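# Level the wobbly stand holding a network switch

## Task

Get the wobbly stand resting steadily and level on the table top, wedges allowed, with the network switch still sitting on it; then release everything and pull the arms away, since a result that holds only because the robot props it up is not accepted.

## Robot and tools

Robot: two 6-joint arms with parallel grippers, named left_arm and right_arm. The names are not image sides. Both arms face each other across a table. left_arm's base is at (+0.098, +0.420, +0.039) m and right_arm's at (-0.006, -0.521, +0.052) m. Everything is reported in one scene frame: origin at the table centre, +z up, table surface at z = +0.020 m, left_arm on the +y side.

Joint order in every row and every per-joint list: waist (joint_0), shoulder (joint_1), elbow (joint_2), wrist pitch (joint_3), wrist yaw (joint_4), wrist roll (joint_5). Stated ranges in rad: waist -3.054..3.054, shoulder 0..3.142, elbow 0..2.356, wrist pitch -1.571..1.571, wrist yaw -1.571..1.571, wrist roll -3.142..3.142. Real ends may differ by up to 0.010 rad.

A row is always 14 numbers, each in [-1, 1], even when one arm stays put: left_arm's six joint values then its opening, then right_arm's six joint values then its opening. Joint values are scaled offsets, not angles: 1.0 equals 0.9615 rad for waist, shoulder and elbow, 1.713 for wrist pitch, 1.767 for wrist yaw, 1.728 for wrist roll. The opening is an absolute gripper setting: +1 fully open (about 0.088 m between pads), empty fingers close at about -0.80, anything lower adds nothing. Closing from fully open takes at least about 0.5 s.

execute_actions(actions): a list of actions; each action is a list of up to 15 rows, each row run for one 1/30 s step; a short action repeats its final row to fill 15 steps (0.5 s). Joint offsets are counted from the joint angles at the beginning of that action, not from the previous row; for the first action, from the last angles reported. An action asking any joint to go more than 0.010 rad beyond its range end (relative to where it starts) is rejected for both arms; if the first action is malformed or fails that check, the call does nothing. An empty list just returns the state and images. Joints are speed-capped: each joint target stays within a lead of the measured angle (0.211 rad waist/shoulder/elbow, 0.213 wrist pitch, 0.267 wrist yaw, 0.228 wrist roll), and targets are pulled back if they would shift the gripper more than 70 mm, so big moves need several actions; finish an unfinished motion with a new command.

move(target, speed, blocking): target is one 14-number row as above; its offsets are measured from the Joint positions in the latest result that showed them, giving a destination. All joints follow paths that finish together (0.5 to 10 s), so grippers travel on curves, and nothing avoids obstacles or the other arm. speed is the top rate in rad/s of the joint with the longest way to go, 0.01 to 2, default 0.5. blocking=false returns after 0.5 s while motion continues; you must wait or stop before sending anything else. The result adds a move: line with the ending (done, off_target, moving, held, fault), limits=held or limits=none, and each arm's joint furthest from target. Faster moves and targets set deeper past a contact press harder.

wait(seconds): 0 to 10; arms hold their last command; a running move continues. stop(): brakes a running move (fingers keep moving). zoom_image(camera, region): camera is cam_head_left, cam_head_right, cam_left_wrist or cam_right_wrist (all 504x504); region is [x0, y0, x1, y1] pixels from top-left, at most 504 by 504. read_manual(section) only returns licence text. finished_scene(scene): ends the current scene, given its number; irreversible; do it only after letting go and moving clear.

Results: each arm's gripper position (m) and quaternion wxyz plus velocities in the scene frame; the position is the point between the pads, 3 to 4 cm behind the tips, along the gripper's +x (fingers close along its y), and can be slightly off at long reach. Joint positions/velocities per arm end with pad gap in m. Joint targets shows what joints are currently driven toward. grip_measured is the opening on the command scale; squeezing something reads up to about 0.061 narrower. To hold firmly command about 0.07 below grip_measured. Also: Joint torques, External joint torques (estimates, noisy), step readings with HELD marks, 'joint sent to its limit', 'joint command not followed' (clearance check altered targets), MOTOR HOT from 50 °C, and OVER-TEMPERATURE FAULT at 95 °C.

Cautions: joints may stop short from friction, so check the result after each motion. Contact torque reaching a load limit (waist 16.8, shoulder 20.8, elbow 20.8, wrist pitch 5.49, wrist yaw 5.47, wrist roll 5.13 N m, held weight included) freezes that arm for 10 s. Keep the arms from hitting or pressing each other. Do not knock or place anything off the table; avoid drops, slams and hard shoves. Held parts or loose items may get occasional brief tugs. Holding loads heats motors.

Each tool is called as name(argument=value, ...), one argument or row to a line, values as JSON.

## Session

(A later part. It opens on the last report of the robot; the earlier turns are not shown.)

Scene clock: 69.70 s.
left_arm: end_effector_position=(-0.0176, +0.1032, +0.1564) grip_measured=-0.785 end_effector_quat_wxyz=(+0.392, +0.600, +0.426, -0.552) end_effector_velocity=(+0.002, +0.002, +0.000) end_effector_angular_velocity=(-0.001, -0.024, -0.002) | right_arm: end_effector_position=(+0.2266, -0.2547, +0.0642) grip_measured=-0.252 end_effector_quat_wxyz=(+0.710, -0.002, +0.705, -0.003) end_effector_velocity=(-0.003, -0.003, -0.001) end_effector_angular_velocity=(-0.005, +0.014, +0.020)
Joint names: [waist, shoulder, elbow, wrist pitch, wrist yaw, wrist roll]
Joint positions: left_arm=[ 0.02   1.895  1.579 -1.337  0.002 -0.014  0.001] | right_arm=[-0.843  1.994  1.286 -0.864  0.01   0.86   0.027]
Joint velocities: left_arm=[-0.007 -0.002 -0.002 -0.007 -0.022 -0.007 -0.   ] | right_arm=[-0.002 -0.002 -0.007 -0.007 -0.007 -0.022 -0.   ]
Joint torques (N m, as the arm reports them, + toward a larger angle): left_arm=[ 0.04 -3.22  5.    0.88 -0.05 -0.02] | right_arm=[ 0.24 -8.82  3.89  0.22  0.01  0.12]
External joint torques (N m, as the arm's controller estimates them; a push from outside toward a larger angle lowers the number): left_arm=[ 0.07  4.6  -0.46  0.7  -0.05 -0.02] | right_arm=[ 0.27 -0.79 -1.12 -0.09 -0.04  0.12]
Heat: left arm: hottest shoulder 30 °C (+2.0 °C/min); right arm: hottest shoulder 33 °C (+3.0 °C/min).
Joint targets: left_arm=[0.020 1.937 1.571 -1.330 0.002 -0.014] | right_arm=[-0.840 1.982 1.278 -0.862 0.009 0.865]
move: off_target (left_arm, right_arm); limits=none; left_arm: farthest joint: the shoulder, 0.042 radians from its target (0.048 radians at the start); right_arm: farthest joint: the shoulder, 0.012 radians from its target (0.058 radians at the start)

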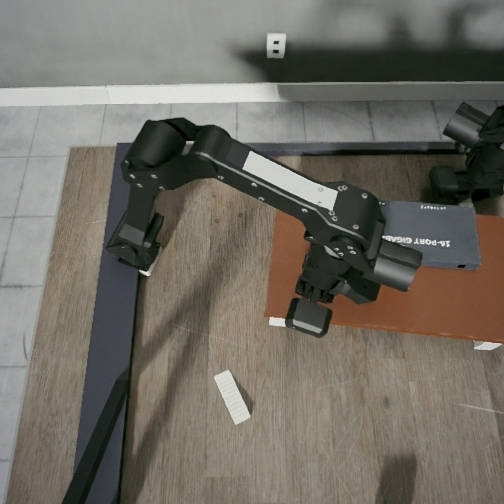

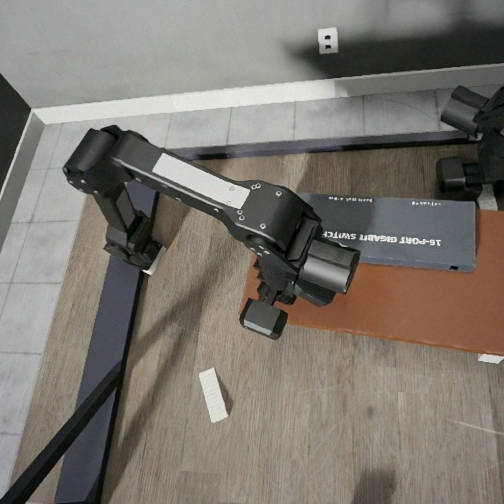

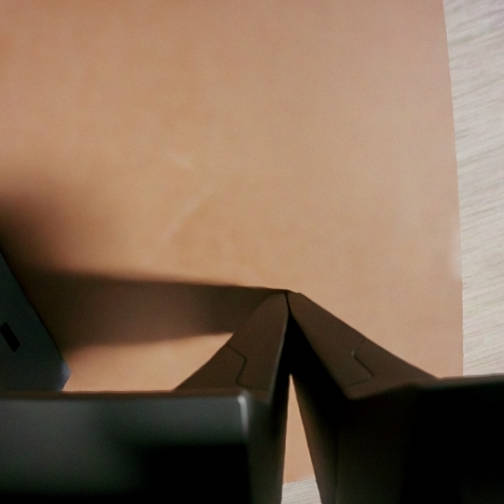

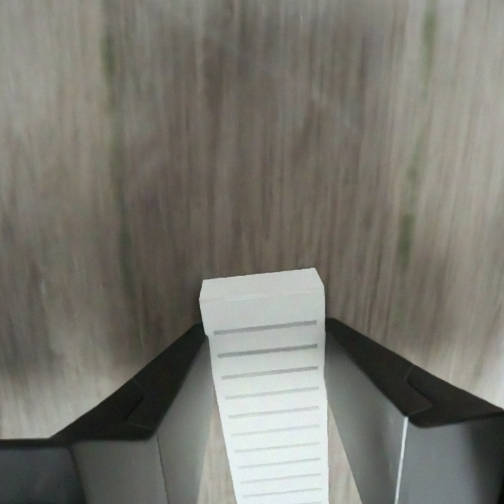

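move(
  target=[0,0.05,0,0,0,0,-0.9,0.06,-0.065,-0.09,0.018,0,0.033,-0.4],
  speed=0.1,
)

move(
  target=[0,0.05,0,0,0,0,-0.9,0,0,0,0,0,0,0.5],
)

Scene clock: 72.40 s.
left_arm: end_effector_position=(-0.0177, +0.1031, +0.1564) grip_measured=-0.785 end_effector_quat_wxyz=(+0.391, +0.601, +0.428, -0.550) end_effector_velocity=(-0.003, +0.002, +0.003) end_effector_angular_velocity=(-0.000, +0.007, +0.001) | right_arm: end_effector_position=(+0.2025, -0.2542, +0.0634) grip_measured=-0.252 end_effector_quat_wxyz=(+0.710, -0.002, +0.704, -0.001) end_effector_velocity=(-0.001, -0.002, +0.000) end_effector_angular_velocity=(-0.010, -0.001, +0.010)
Joint names: [waist, shoulder, elbow, wrist pitch, wrist yaw, wrist roll]
Joint positions: left_arm=[ 0.02   1.9    1.586 -1.345  0.002 -0.014  0.001] | right_arm=[-0.789  1.943  1.209 -0.834  0.01   0.912  0.027]
Joint velocities: left_arm=[-0.007 -0.007  0.002 -0.007  0.007 -0.007 -0.   ] | right_arm=[ 0.002 -0.002 -0.002 -0.007  0.007 -0.007 -0.   ]
Joint torques (N m, as the arm reports them, + toward a larger angle): left_arm=[ 0.05 -3.12  4.91  0.87 -0.06 -0.03] | right_arm=[ 0.25 -8.37  3.83  0.23  0.05  0.11]
External joint torques (N m, as the arm's controller estimates them; a push from outside toward a larger angle lowers the number): left_arm=[ 0.12  4.67 -0.5   0.71 -0.06 -0.03] | right_arm=[ 0.22 -0.72 -1.15 -0.09  0.    0.11]
Heat: left arm: hottest shoulder 30 °C (+2.0 °C/min); right arm: hottest shoulder 33 °C (+2.0 °C/min).
Joint targets: left_arm=[0.020 1.943 1.578 -1.338 0.002 -0.014] | right_arm=[-0.785 1.931 1.200 -0.833 0.010 0.917]
move: off_target (left_arm, right_arm); limits=none; left_arm: farthest joint: the shoulder, 0.043 radians from its target (0.048 radians at the start); right_arm: farthest joint: the shoulder, 0.011 radians from its target (0.062 radians at the start)

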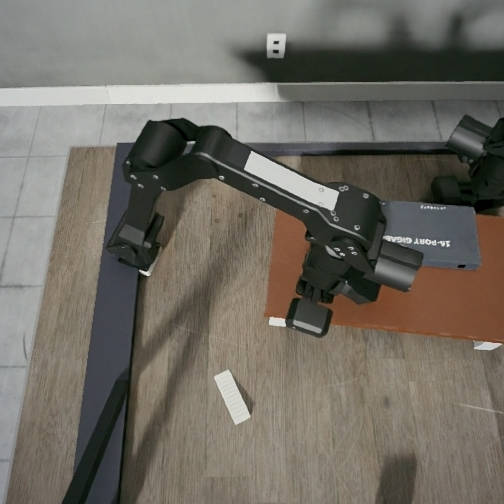

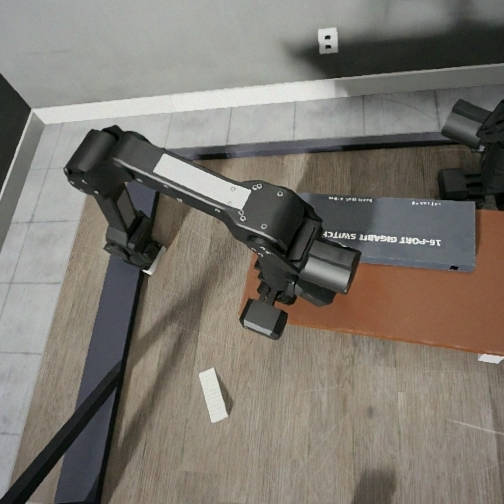

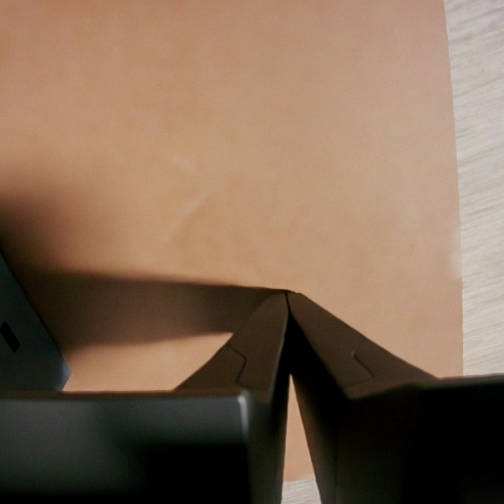

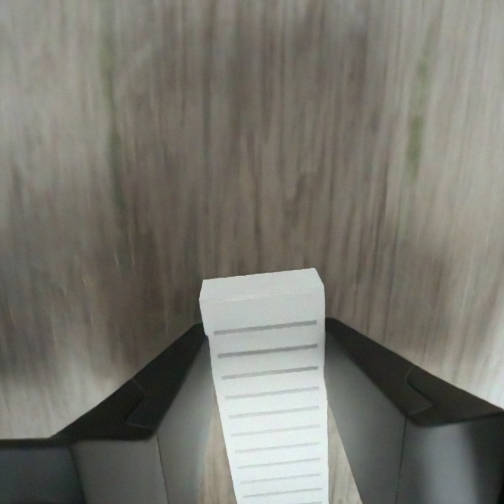

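Scene clock: 73.10 s.
left_arm: end_effector_position=(-0.0177, +0.1030, +0.1563) grip_measured=-0.785 end_effector_quat_wxyz=(+0.389, +0.603, +0.429, -0.548) end_effector_velocity=(-0.001, +0.003, +0.000) end_effector_angular_velocity=(+0.009, +0.004, +0.006) | right_arm: end_effector_position=(+0.2029, -0.2549, +0.0634) grip_measured=+0.496 end_effector_quat_wxyz=(+0.710, -0.002, +0.704, -0.003) end_effector_velocity=(-0.002, -0.005, +0.000) end_effector_angular_velocity=(-0.022, +0.008, -0.010)
Joint names: [waist, shoulder, elbow, wrist pitch, wrist yaw, wrist roll]
Joint positions: left_arm=[ 0.02   1.906  1.593 -1.352  0.002 -0.014  0.001] | right_arm=[-0.79   1.943  1.209 -0.836  0.012  0.913  0.063]
Joint velocities: left_arm=[-0.002 -0.002 -0.002 -0.007  0.007 -0.007 -0.   ] | right_arm=[-0.002 -0.002 -0.002 -0.022  0.007  0.007  0.   ]
Joint torques (N m, as the arm reports them, + toward a larger angle): left_arm=[ 0.   -3.1   4.97  0.83 -0.07 -0.02] | right_arm=[ 0.06 -7.24  4.92  0.22 -0.02 -0.02]
External joint torques (N m, as the arm's controller estimates them; a push from outside toward a larger angle lowers the number): left_arm=[ 0.01  4.75 -0.45  0.67 -0.06 -0.02] | right_arm=[ 0.06  0.33  0.02 -0.07 -0.06 -0.02]
Heat: left arm: hottest shoulder 30 °C (+2.0 °C/min); right arm: hottest shoulder 33 °C (+2.0 °C/min).
Joint targets: left_arm=[0.020 1.949 1.585 -1.345 0.002 -0.014] | right_arm=[-0.789 1.943 1.209 -0.835 0.010 0.913]
move: off_target (left_arm); limits=none; left_arm: farthest joint: the shoulder, 0.042 radians from its target (0.048 radians at the start); right_arm: farthest joint: the wrist pitch, 0.002 radians from its target (0.000 radians at the start)

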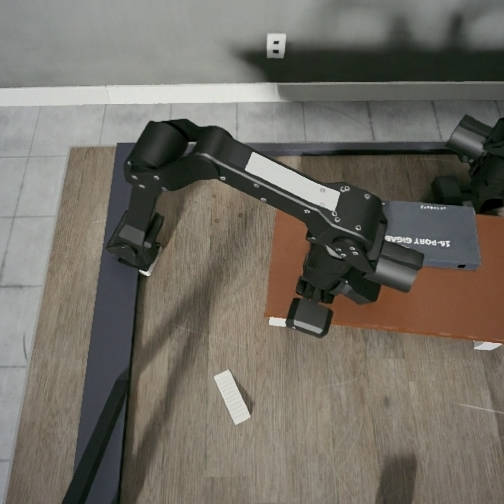

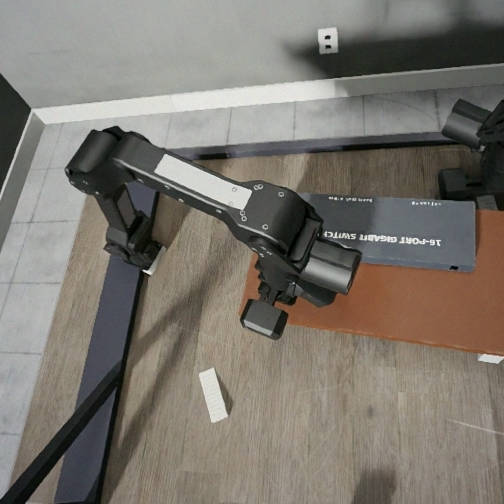

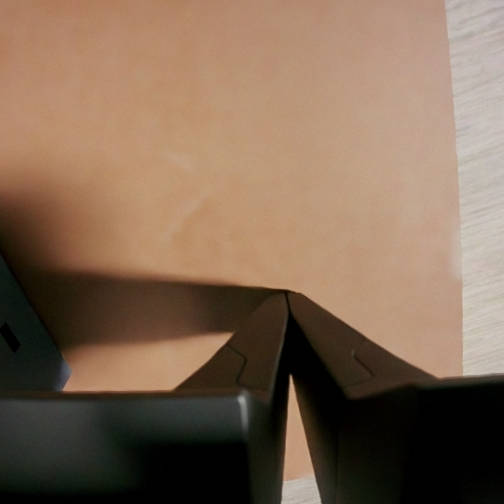

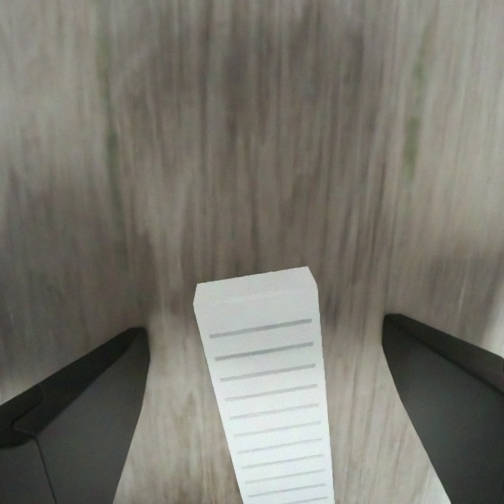

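Leg not yet seen; regrip and continue.

move(
  target=[0,0.05,0,0,0,0,-0.9,0,0,0,0,0,0,-0.4],
)

move(
  target=[0,0.05,0,0,0,0,-0.9,0.065,-0.062,-0.085,0.018,0,0.036,-0.4],
  speed=0.1,
)

move(
  target=[0,0.05,0,0,0,0,-0.9,0,0,0,0,0,0,0.5],
)

Scene clock: 75.97 s.
left_arm: end_effector_position=(-0.0178, +0.1027, +0.1565) grip_measured=-0.785 end_effector_quat_wxyz=(+0.388, +0.604, +0.430, -0.547) end_effector_velocity=(+0.003, +0.000, +0.003) end_effector_angular_velocity=(-0.010, -0.020, +0.003) | right_arm: end_effector_position=(+0.2026, -0.2546, +0.0634) grip_measured=-0.254 end_effector_quat_wxyz=(+0.710, -0.002, +0.704, -0.002) end_effector_velocity=(-0.003, -0.003, -0.001) end_effector_angular_velocity=(-0.005, +0.013, -0.010)
Joint names: [waist, shoulder, elbow, wrist pitch, wrist yaw, wrist roll]
Joint positions: left_arm=[ 0.02   1.911  1.6   -1.359  0.002 -0.014  0.001] | right_arm=[-0.789  1.943  1.209 -0.836  0.01   0.913  0.027]
Joint velocities: left_arm=[-0.002 -0.007  0.002 -0.007 -0.022 -0.007 -0.   ] | right_arm=[-0.002 -0.002 -0.007 -0.007 -0.007  0.007 -0.   ]
Joint torques (N m, as the arm reports them, + toward a larger angle): left_arm=[-0.1  -3.23  4.95  0.81 -0.08 -0.04] | right_arm=[-0.01 -7.2   4.89  0.1   0.09 -0.02]
External joint torques (N m, as the arm's controller estimates them; a push from outside toward a larger angle lowers the number): left_arm=[-0.11  4.75 -0.53  0.65 -0.07 -0.04] | right_arm=[ 0.03  0.41 -0.05 -0.22  0.04 -0.02]
Heat: left arm: hottest shoulder 29 °C (+1.0 °C/min); right arm: hottest shoulder 34 °C (+2.0 °C/min).
Joint targets: left_arm=[0.020 1.954 1.593 -1.352 0.002 -0.014] | right_arm=[-0.789 1.943 1.209 -0.836 0.011 0.913]
move: off_target (left_arm); limits=none; left_arm: farthest joint: the shoulder, 0.043 radians from its target (0.048 radians at the start); right_arm: farthest joint: the wrist yaw, 0.002 radians from its target (0.000 radians at the start)

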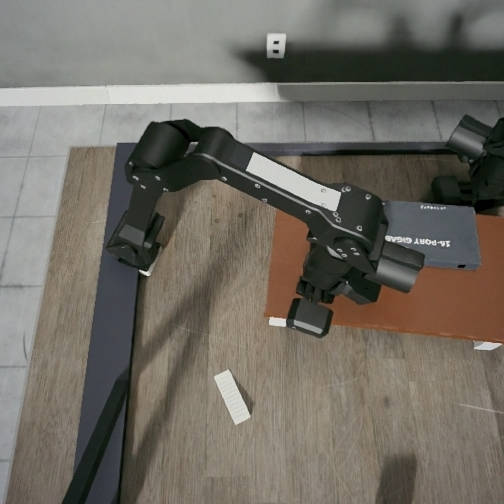

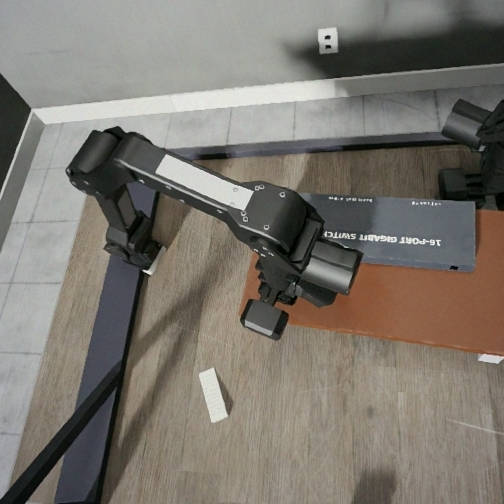

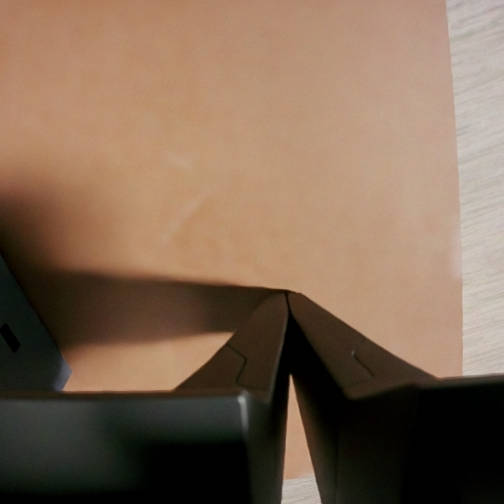

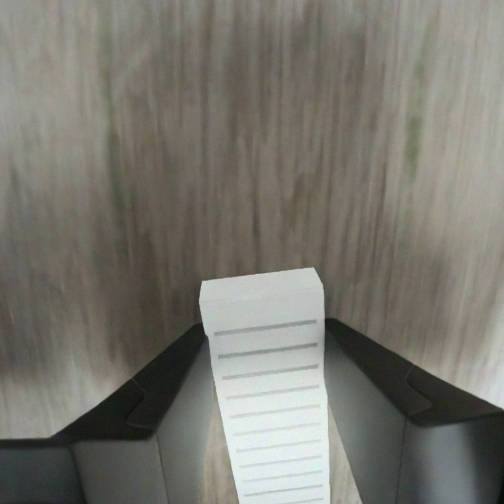

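Scene clock: 77.17 s.
left_arm: end_effector_position=(-0.0178, +0.1026, +0.1565) grip_measured=-0.785 end_effector_quat_wxyz=(+0.387, +0.606, +0.431, -0.545) end_effector_velocity=(+0.001, +0.002, +0.000) end_effector_angular_velocity=(+0.005, -0.009, -0.011) | right_arm: end_effector_position=(+0.1811, -0.2549, +0.0629) grip_measured=-0.254 end_effector_quat_wxyz=(+0.712, +0.004, +0.702, -0.003) end_effector_velocity=(-0.004, -0.002, +0.001) end_effector_angular_velocity=(-0.002, +0.010, +0.010)
Joint names: [waist, shoulder, elbow, wrist pitch, wrist yaw, wrist roll]
Joint positions: left_arm=[ 0.02   1.917  1.607 -1.367  0.002 -0.014  0.001] | right_arm=[-0.737  1.894  1.137 -0.805  0.012  0.974  0.027]
Joint velocities: left_arm=[-0.002 -0.002 -0.002 -0.007 -0.007  0.007 -0.   ] | right_arm=[ 0.002 -0.007 -0.007 -0.007 -0.007 -0.007 -0.   ]
Joint torques (N m, as the arm reports them, + toward a larger angle): left_arm=[ 0.   -3.16  5.06  0.81 -0.07 -0.03] | right_arm=[ 0.78 -7.95  3.6   0.12 -0.01 -0.02]
External joint torques (N m, as the arm's controller estimates them; a push from outside toward a larger angle lowers the number): left_arm=[ 0.    4.77 -0.36  0.66 -0.06 -0.03] | right_arm=[ 0.74 -0.75 -1.28 -0.21 -0.06 -0.02]
Heat: left arm: hottest shoulder 29 °C (+1.0 °C/min); right arm: hottest shoulder 34 °C (+2.0 °C/min).
Joint targets: left_arm=[0.020 1.960 1.600 -1.360 0.002 -0.014] | right_arm=[-0.727 1.883 1.127 -0.805 0.010 0.974]
move: off_target (left_arm, right_arm); limits=none; left_arm: farthest joint: the shoulder, 0.042 radians from its target (0.048 radians at the start); right_arm: farthest joint: the shoulder, 0.011 radians from its target (0.059 radians at the start)

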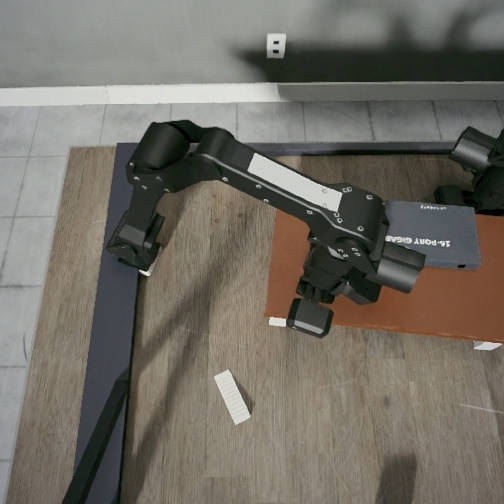

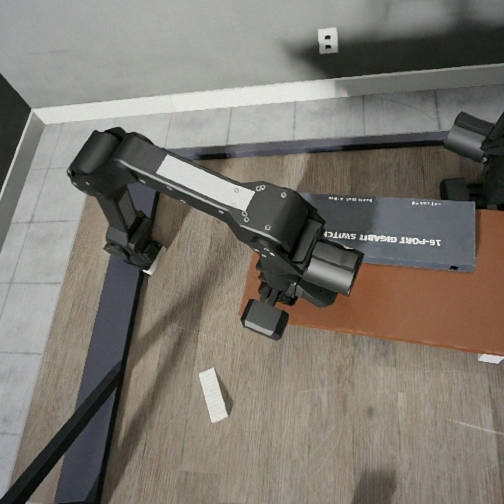

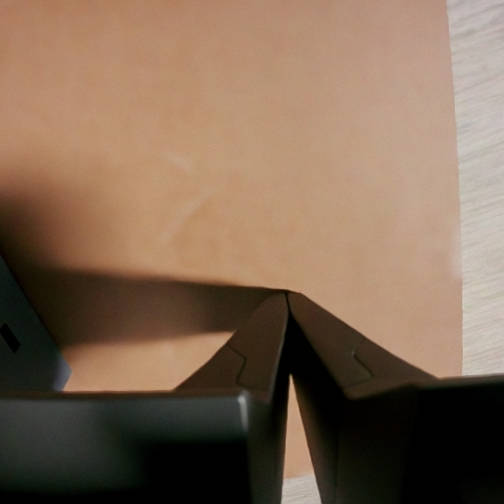

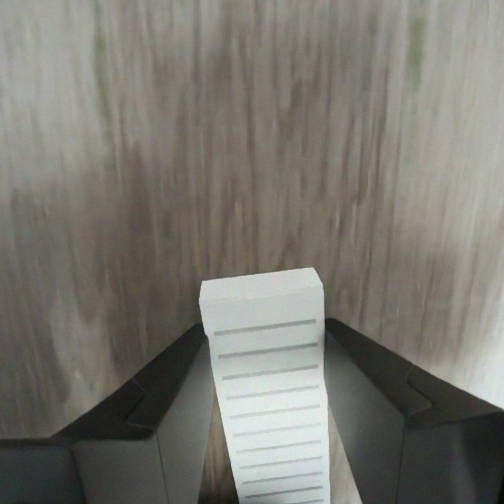

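Scene clock: 77.87 s.
left_arm: end_effector_position=(-0.0179, +0.1024, +0.1565) grip_measured=-0.785 end_effector_quat_wxyz=(+0.386, +0.608, +0.432, -0.543) end_effector_velocity=(+0.002, +0.004, +0.000) end_effector_angular_velocity=(+0.018, -0.015, +0.004) | right_arm: end_effector_position=(+0.1813, -0.2550, +0.0629) grip_measured=+0.496 end_effector_quat_wxyz=(+0.713, +0.004, +0.702, -0.004) end_effector_velocity=(-0.002, -0.002, +0.000) end_effector_angular_velocity=(-0.002, +0.010, +0.005)
Joint names: [waist, shoulder, elbow, wrist pitch, wrist yaw, wrist roll]
Joint positions: left_arm=[ 0.02   1.923  1.614 -1.374  0.002 -0.014  0.001] | right_arm=[-0.737  1.894  1.137 -0.805  0.012  0.975  0.063]
Joint velocities: left_arm=[-0.002  0.002  0.002 -0.022 -0.007 -0.007  0.   ] | right_arm=[-0.002 -0.002 -0.002 -0.007 -0.007 -0.007  0.   ]
Joint torques (N m, as the arm reports them, + toward a larger angle): left_arm=[-0.07 -3.29  5.03  0.81 -0.05 -0.02] | right_arm=[ 0.02 -6.84  4.84  0.11  0.05 -0.02]
External joint torques (N m, as the arm's controller estimates them; a push from outside toward a larger angle lowers the number): left_arm=[-0.06  4.71 -0.38  0.69 -0.05 -0.02] | right_arm=[ 0.01  0.4  -0.06 -0.21  0.   -0.02]
Heat: left arm: hottest shoulder 29 °C (+0.0 °C/min); right arm: hottest shoulder 34 °C (+2.0 °C/min).
Joint targets: left_arm=[0.020 1.965 1.607 -1.367 0.002 -0.014] | right_arm=[-0.737 1.894 1.137 -0.805 0.012 0.975]
move: off_target (left_arm); limits=none; left_arm: farthest joint: the shoulder, 0.042 radians from its target (0.048 radians at the start); right_arm: farthest joint: the wrist roll, 0.001 radians from its target (0.000 radians at the start)

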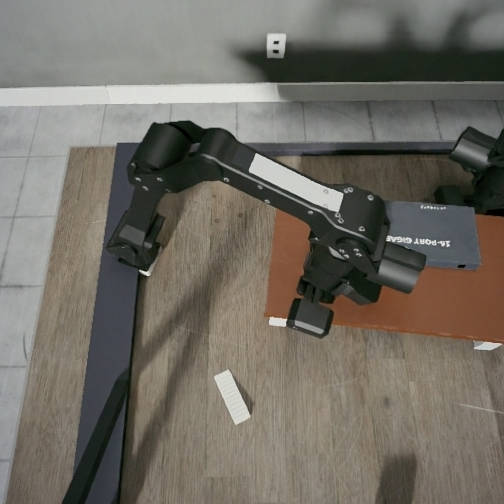

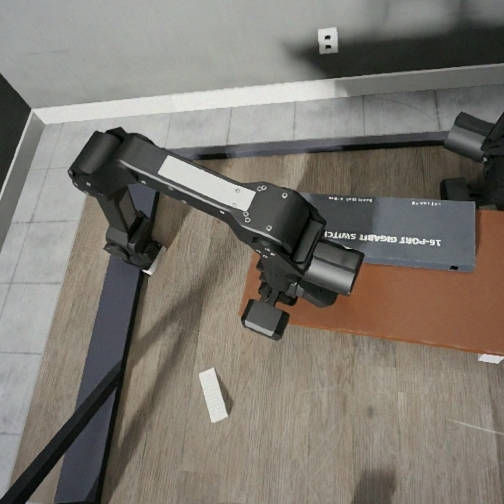

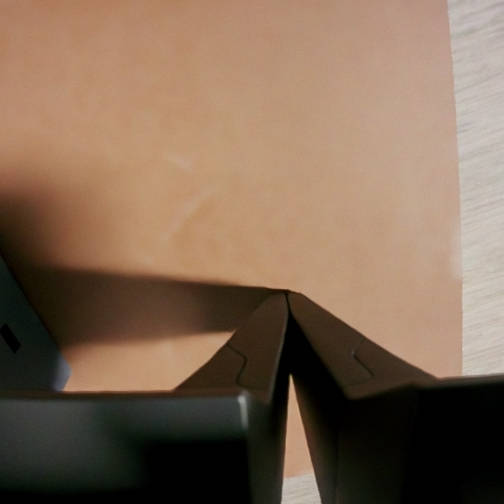

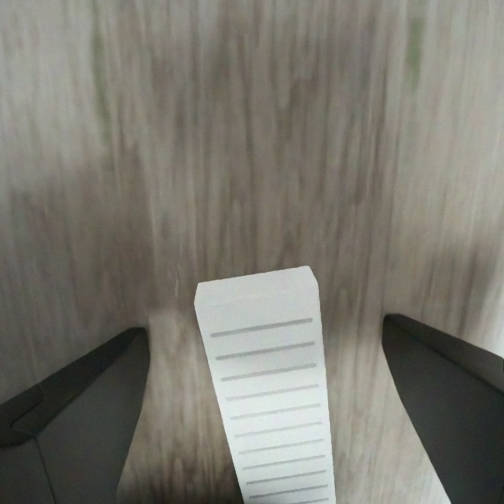

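move(
  target=[0,0.05,0,0,0,0,-0.9,-0.07,0.065,0.09,-0.018,0,-0.04,0.9],
  speed=0.2,
)

move(
  target=[0,0.05,0,0,0,0,-0.9,0,-0.1,0,0,0,0,0.9],
  speed=0.2,
)

Scene clock: 80.90 s.
left_arm: end_effector_position=(-0.0180, +0.1022, +0.1565) grip_measured=-0.785 end_effector_quat_wxyz=(+0.385, +0.609, +0.433, -0.542) end_effector_velocity=(+0.001, +0.001, -0.000) end_effector_angular_velocity=(+0.004, -0.010, +0.004) | right_arm: end_effector_position=(+0.2079, -0.2556, +0.0641) grip_measured=+0.897 end_effector_quat_wxyz=(+0.712, +0.003, +0.702, -0.005) end_effector_velocity=(-0.001, -0.001, -0.000) end_effector_angular_velocity=(-0.001, +0.010, +0.020)
Joint names: [waist, shoulder, elbow, wrist pitch, wrist yaw, wrist roll]
Joint positions: left_arm=[ 0.02   1.929  1.622 -1.381  0.002 -0.014  0.001] | right_arm=[-0.802  1.945  1.215 -0.833  0.012  0.91   0.083]
Joint velocities: left_arm=[-0.002  0.002  0.002 -0.007 -0.007 -0.007 -0.   ] | right_arm=[-0.002  0.002  0.002 -0.007 -0.007 -0.022 -0.   ]
Joint torques (N m, as the arm reports them, + toward a larger angle): left_arm=[-0.04 -3.29  4.93  0.79 -0.08 -0.02] | right_arm=[-0.18 -6.02  5.92 -0.04  0.05 -0.16]
External joint torques (N m, as the arm's controller estimates them; a push from outside toward a larger angle lowers the number): left_arm=[-0.04  4.65 -0.46  0.66 -0.07 -0.02] | right_arm=[-0.18  1.6   0.98 -0.36  0.   -0.16]
Heat: left arm: hottest shoulder 29 °C (+0.0 °C/min); right arm: hottest shoulder 34 °C (+2.0 °C/min).
Joint targets: left_arm=[0.020 1.971 1.614 -1.374 0.002 -0.014] | right_arm=[-0.805 1.957 1.224 -0.836 0.012 0.905]
move: off_target (left_arm, right_arm); limits=none; left_arm: farthest joint: the shoulder, 0.042 radians from its target (0.048 radians at the start); right_arm: farthest joint: the shoulder, 0.011 radians from its target (0.063 radians at the start)

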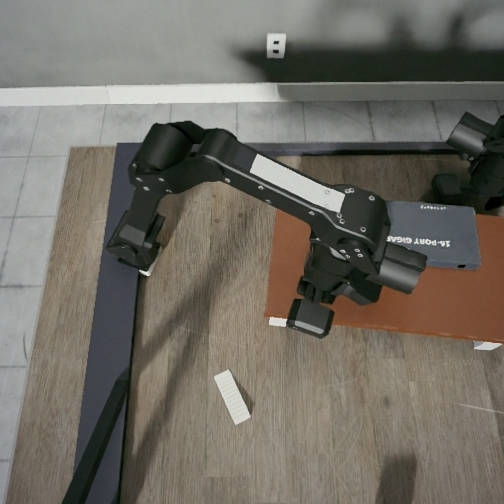

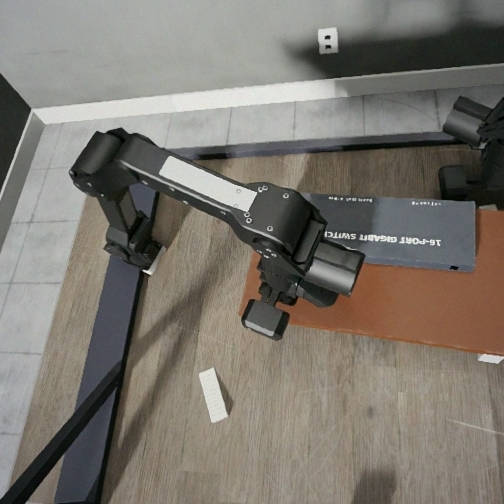

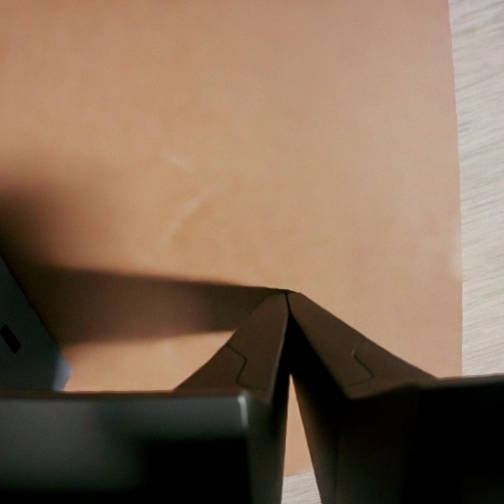

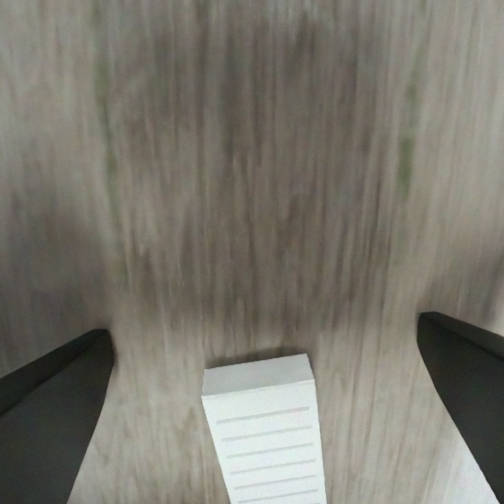

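Scene clock: 81.77 s.
left_arm: end_effector_position=(-0.0180, +0.1020, +0.1565) grip_measured=-0.785 end_effector_quat_wxyz=(+0.384, +0.611, +0.434, -0.540) end_effector_velocity=(-0.000, -0.001, +0.000) end_effector_angular_velocity=(-0.009, -0.003, -0.011) | right_arm: end_effector_position=(+0.2120, -0.2505, +0.0909) grip_measured=+0.897 end_effector_quat_wxyz=(+0.730, +0.027, +0.683, +0.018) end_effector_velocity=(-0.004, -0.004, -0.000) end_effector_angular_velocity=(-0.004, +0.030, +0.002)
Joint names: [waist, shoulder, elbow, wrist pitch, wrist yaw, wrist roll]
Joint positions: left_arm=[ 0.02   1.934  1.629 -1.389  0.002 -0.014  0.001] | right_arm=[-0.802  1.863  1.215 -0.833  0.012  0.91   0.083]
Joint velocities: left_arm=[-0.002 -0.002 -0.002  0.007 -0.007  0.007 -0.   ] | right_arm=[-0.007 -0.002 -0.002 -0.022 -0.022 -0.007 -0.   ]
Joint torques (N m, as the arm reports them, + toward a larger angle): left_arm=[-0.01 -3.29  4.84  0.78 -0.06 -0.04] | right_arm=[ 0.   -8.43  5.3   0.27  0.05 -0.02]
External joint torques (N m, as the arm's controller estimates them; a push from outside toward a larger angle lowers the number): left_arm=[ 0.01  4.8  -0.62  0.65 -0.06 -0.04] | right_arm=[ 0.08 -1.07  0.05 -0.18 -0.01 -0.02]
Heat: left arm: hottest shoulder 29 °C (+0.0 °C/min); right arm: hottest shoulder 34 °C (+2.0 °C/min).
Joint targets: left_arm=[0.020 1.977 1.622 -1.381 0.002 -0.014] | right_arm=[-0.802 1.849 1.215 -0.833 0.012 0.910]
move: off_target (left_arm, right_arm); limits=none; left_arm: farthest joint: the shoulder, 0.043 radians from its target (0.048 radians at the start); right_arm: farthest joint: the shoulder, 0.014 radians from its target (0.096 radians at the start)

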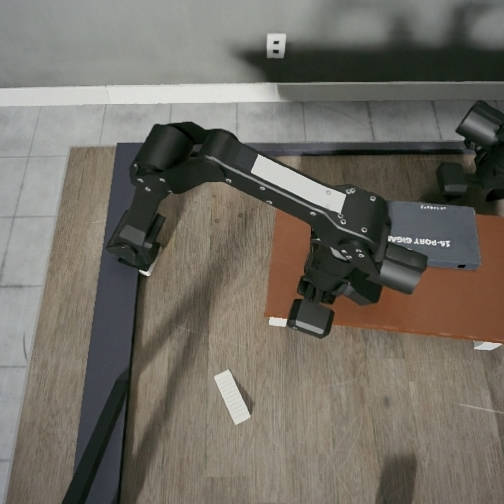

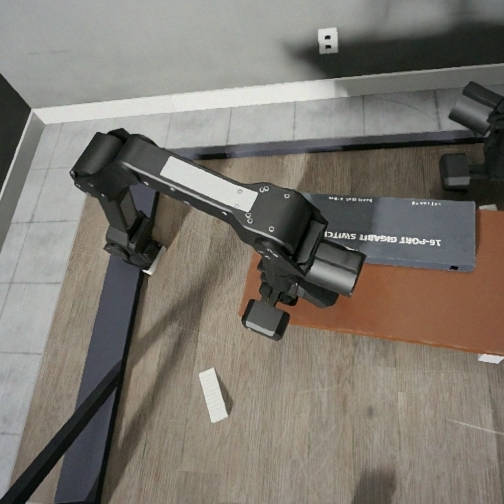

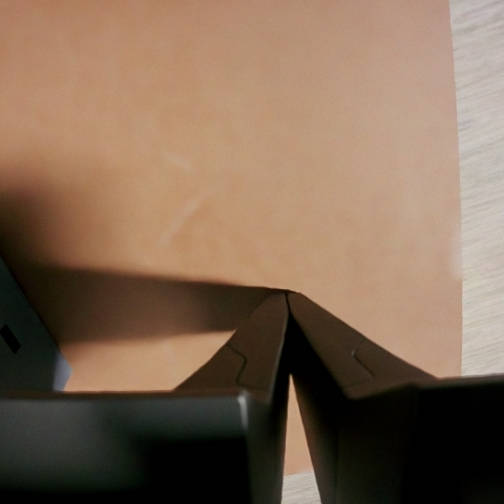

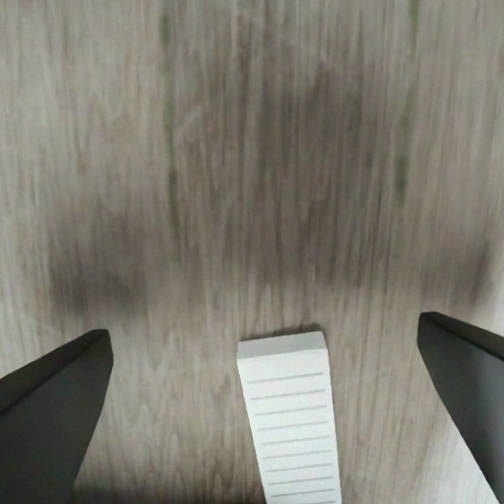

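move(
  target=[0,0.05,0,0,0,0,-0.9,0,0,0,-0.12,-0.14,0,0.9],
  speed=0.2,
)

Scene clock: 85.50 s.
left_arm: end_effector_position=(-0.0181, +0.1018, +0.1566) grip_measured=-0.785 end_effector_quat_wxyz=(+0.382, +0.612, +0.435, -0.538) end_effector_velocity=(+0.005, +0.001, +0.000) end_effector_angular_velocity=(-0.001, -0.026, +0.021) | right_arm: end_effector_position=(+0.1603, -0.2632, +0.0950) grip_measured=+0.897 end_effector_quat_wxyz=(+0.617, +0.032, +0.787, +0.007) end_effector_velocity=(-0.003, -0.000, -0.000) end_effector_angular_velocity=(+0.006, +0.024, +0.002)
Joint names: [waist, shoulder, elbow, wrist pitch, wrist yaw, wrist roll]
Joint positions: left_arm=[ 0.02   1.94   1.636 -1.396  0.002 -0.014  0.001] | right_arm=[-0.811  1.863  1.215 -1.03  -0.224  0.914  0.083]
Joint velocities: left_arm=[ 0.002 -0.002 -0.002 -0.007 -0.022 -0.022 -0.   ] | right_arm=[-0.002  0.002 -0.002 -0.007 -0.022 -0.007 -0.   ]
Joint torques (N m, as the arm reports them, + toward a larger angle): left_arm=[ 0.06 -3.33  4.87  0.78 -0.07 -0.04] | right_arm=[ 0.77 -6.71  4.9  -0.74 -0.49 -0.13]
External joint torques (N m, as the arm's controller estimates them; a push from outside toward a larger angle lowers the number): left_arm=[ 0.01  4.73 -0.51  0.68 -0.06 -0.04] | right_arm=[ 0.75  0.34 -0.07 -0.87 -0.37 -0.12]
Heat: left arm: hottest shoulder 29 °C (+0.0 °C/min); right arm: hottest shoulder 35 °C (+3.0 °C/min).
Joint targets: left_arm=[0.020 1.982 1.629 -1.389 0.002 -0.014] | right_arm=[-0.802 1.863 1.215 -1.039 -0.235 0.910]
move: off_target (left_arm, right_arm); limits=none; left_arm: farthest joint: the shoulder, 0.042 radians from its target (0.048 radians at the start); right_arm: farthest joint: the wrist yaw, 0.011 radians from its target (0.248 radians at the start)

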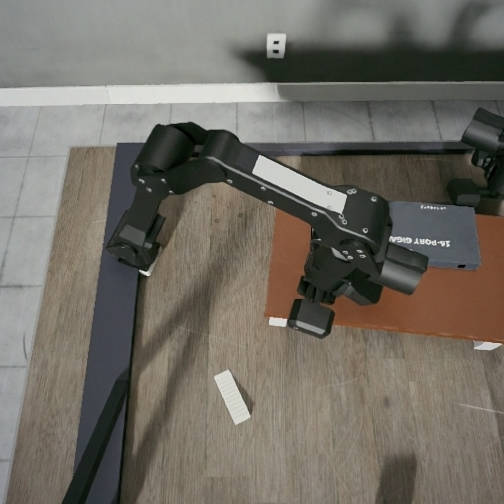

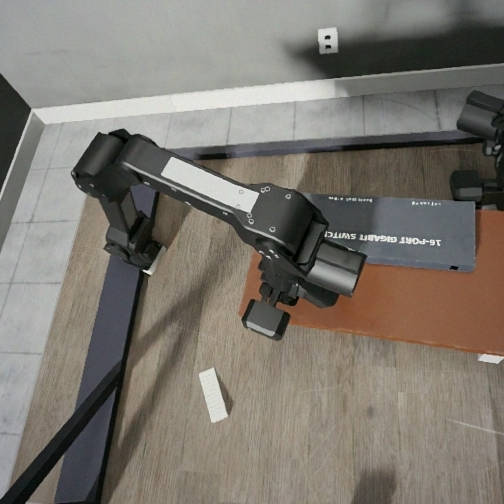

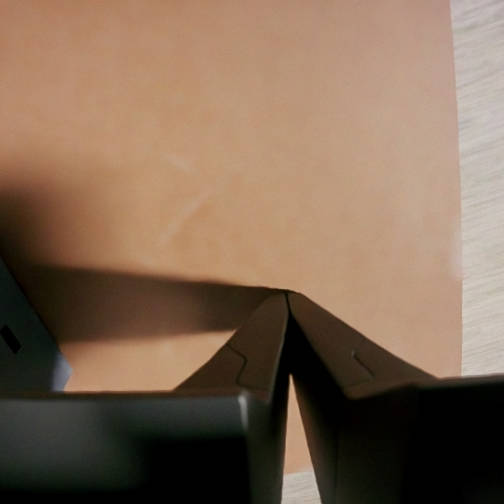

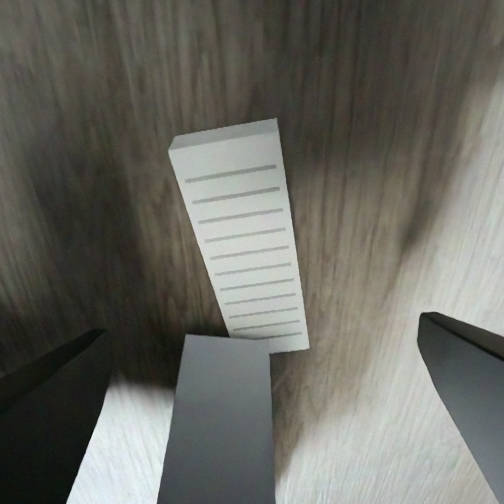

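move(
  target=[0,0.05,0,0,0,0,-0.9,-0.125,0.15,0.21,-0.04,0,-0.07,-0.9],
  speed=0.3,
)

move(
  target=[0,0.05,0,0,0,0,-0.9,0,0.1,0,0,0,0,-0.9],
  speed=0.2,
)

Scene clock: 89.40 s.
left_arm: end_effector_position=(-0.0182, +0.1017, +0.1566) grip_measured=-0.785 end_effector_quat_wxyz=(+0.381, +0.614, +0.436, -0.536) end_effector_velocity=(-0.002, -0.002, +0.001) end_effector_angular_velocity=(-0.014, -0.002, -0.016) | right_arm: end_effector_position=(+0.2162, -0.2587, +0.0973) grip_measured=-0.796 end_effector_quat_wxyz=(+0.618, +0.042, +0.785, +0.015) end_effector_velocity=(-0.004, -0.004, -0.001) end_effector_angular_velocity=(-0.015, +0.025, -0.010)
Joint names: [waist, shoulder, elbow, wrist pitch, wrist yaw, wrist roll]
Joint positions: left_arm=[ 0.02   1.945  1.643 -1.403  0.002 -0.014  0.001] | right_arm=[-0.93   1.995  1.408 -1.096 -0.225  0.797  0.   ]
Joint velocities: left_arm=[-0.007 -0.002  0.002  0.007 -0.007  0.007 -0.   ] | right_arm=[-0.002  0.002 -0.002 -0.022 -0.007  0.007  0.   ]
Joint torques (N m, as the arm reports them, + toward a larger angle): left_arm=[ 0.09 -3.38  4.87  0.76 -0.08 -0.01] | right_arm=[-0.15 -6.38  6.02 -0.24 -0.07 -0.19]
External joint torques (N m, as the arm's controller estimates them; a push from outside toward a larger angle lowers the number): left_arm=[ 0.14  4.67 -0.52  0.64 -0.07 -0.01] | right_arm=[-0.2   1.71  0.97 -0.35  0.05 -0.18]
Heat: left arm: hottest shoulder 29 °C (+0.0 °C/min); right arm: hottest shoulder 35 °C (+3.0 °C/min).
Joint targets: left_arm=[0.020 1.988 1.636 -1.396 0.002 -0.014] | right_arm=[-0.932 2.007 1.417 -1.098 -0.224 0.792]
move: off_target (left_arm, right_arm); limits=none; left_arm: farthest joint: the shoulder, 0.043 radians from its target (0.048 radians at the start); right_arm: farthest joint: the shoulder, 0.013 radians from its target (0.145 radians at the start)

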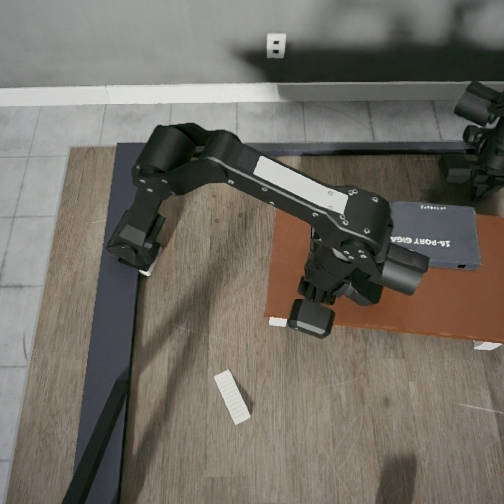

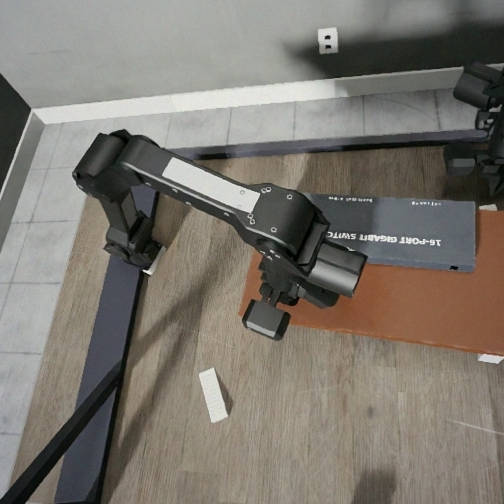

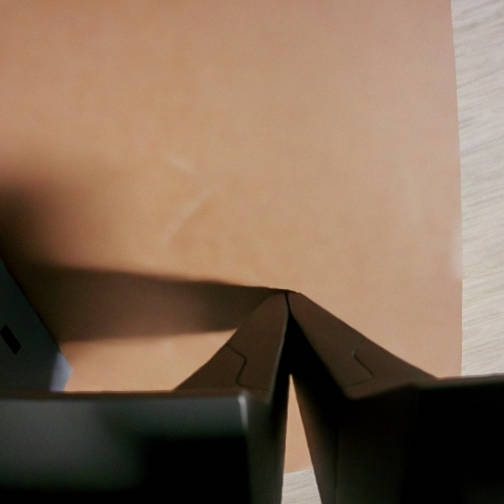

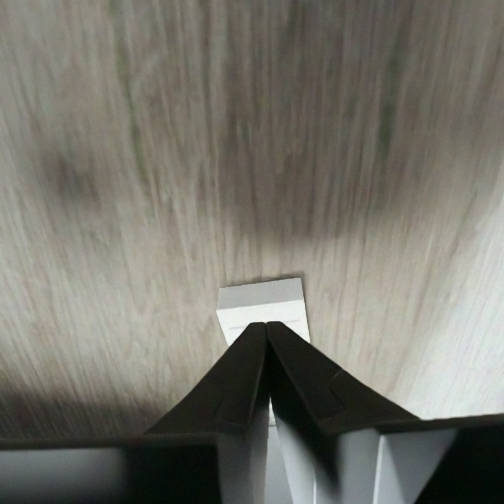

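Scene clock: 90.20 s.
left_arm: end_effector_position=(-0.0182, +0.1015, +0.1566) grip_measured=-0.785 end_effector_quat_wxyz=(+0.380, +0.615, +0.437, -0.535) end_effector_velocity=(+0.001, +0.001, +0.002) end_effector_angular_velocity=(-0.001, -0.009, +0.004) | right_arm: end_effector_position=(+0.2118, -0.2626, +0.0723) grip_measured=-0.796 end_effector_quat_wxyz=(+0.595, +0.026, +0.803, -0.008) end_effector_velocity=(-0.001, +0.002, +0.000) end_effector_angular_velocity=(+0.012, -0.000, +0.008)
Joint names: [waist, shoulder, elbow, wrist pitch, wrist yaw, wrist roll]
Joint positions: left_arm=[ 0.02   1.951  1.651 -1.41   0.002 -0.014  0.001] | right_arm=[-0.93   2.073  1.408 -1.098 -0.227  0.797  0.   ]
Joint velocities: left_arm=[-0.002 -0.002  0.002 -0.007 -0.007 -0.007 -0.   ] | right_arm=[ 0.002 -0.002 -0.002  0.007 -0.007 -0.007  0.   ]
Joint torques (N m, as the arm reports them, + toward a larger angle): left_arm=[ 0.04 -3.32  4.84  0.74 -0.07 -0.01] | right_arm=[ 0.   -5.99  4.78 -0.08 -0.05 -0.02]
External joint torques (N m, as the arm's controller estimates them; a push from outside toward a larger angle lowers the number): left_arm=[ 0.05  4.82 -0.55  0.65 -0.06 -0.01] | right_arm=[-0.04  2.38 -0.02 -0.06  0.07 -0.02]
Heat: left arm: hottest shoulder 29 °C (+0.0 °C/min); right arm: hottest shoulder 35 °C (+3.0 °C/min).
Joint targets: left_arm=[0.020 1.994 1.643 -1.403 0.002 -0.014] | right_arm=[-0.930 2.091 1.408 -1.096 -0.225 0.797]
move: off_target (left_arm, right_arm); limits=none; left_arm: farthest joint: the shoulder, 0.042 radians from its target (0.048 radians at the start); right_arm: farthest joint: the shoulder, 0.018 radians from its target (0.096 radians at the start)

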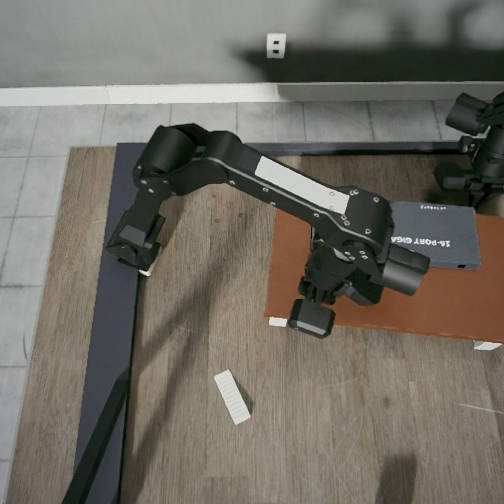

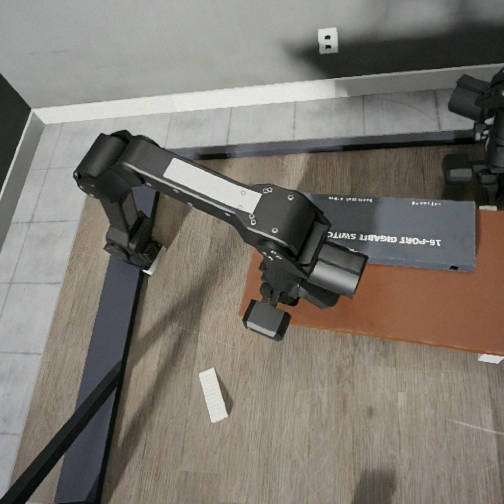

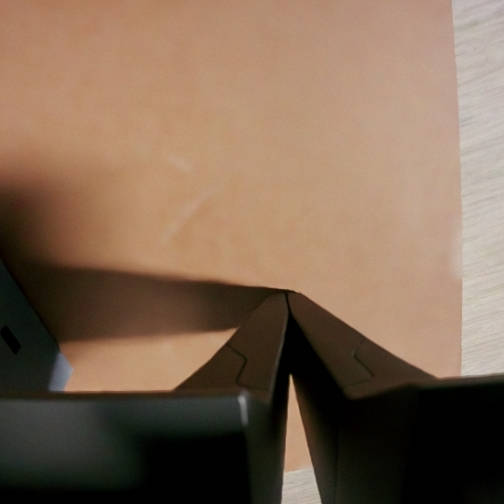

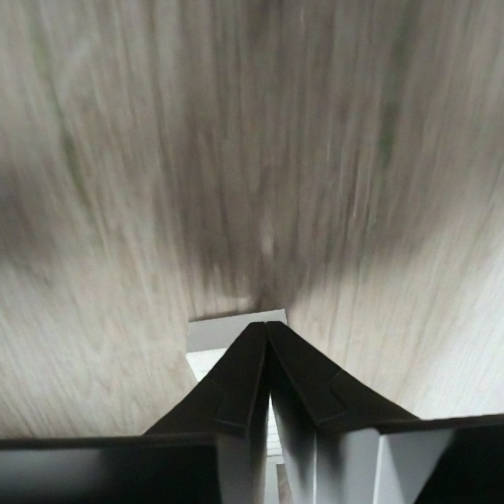

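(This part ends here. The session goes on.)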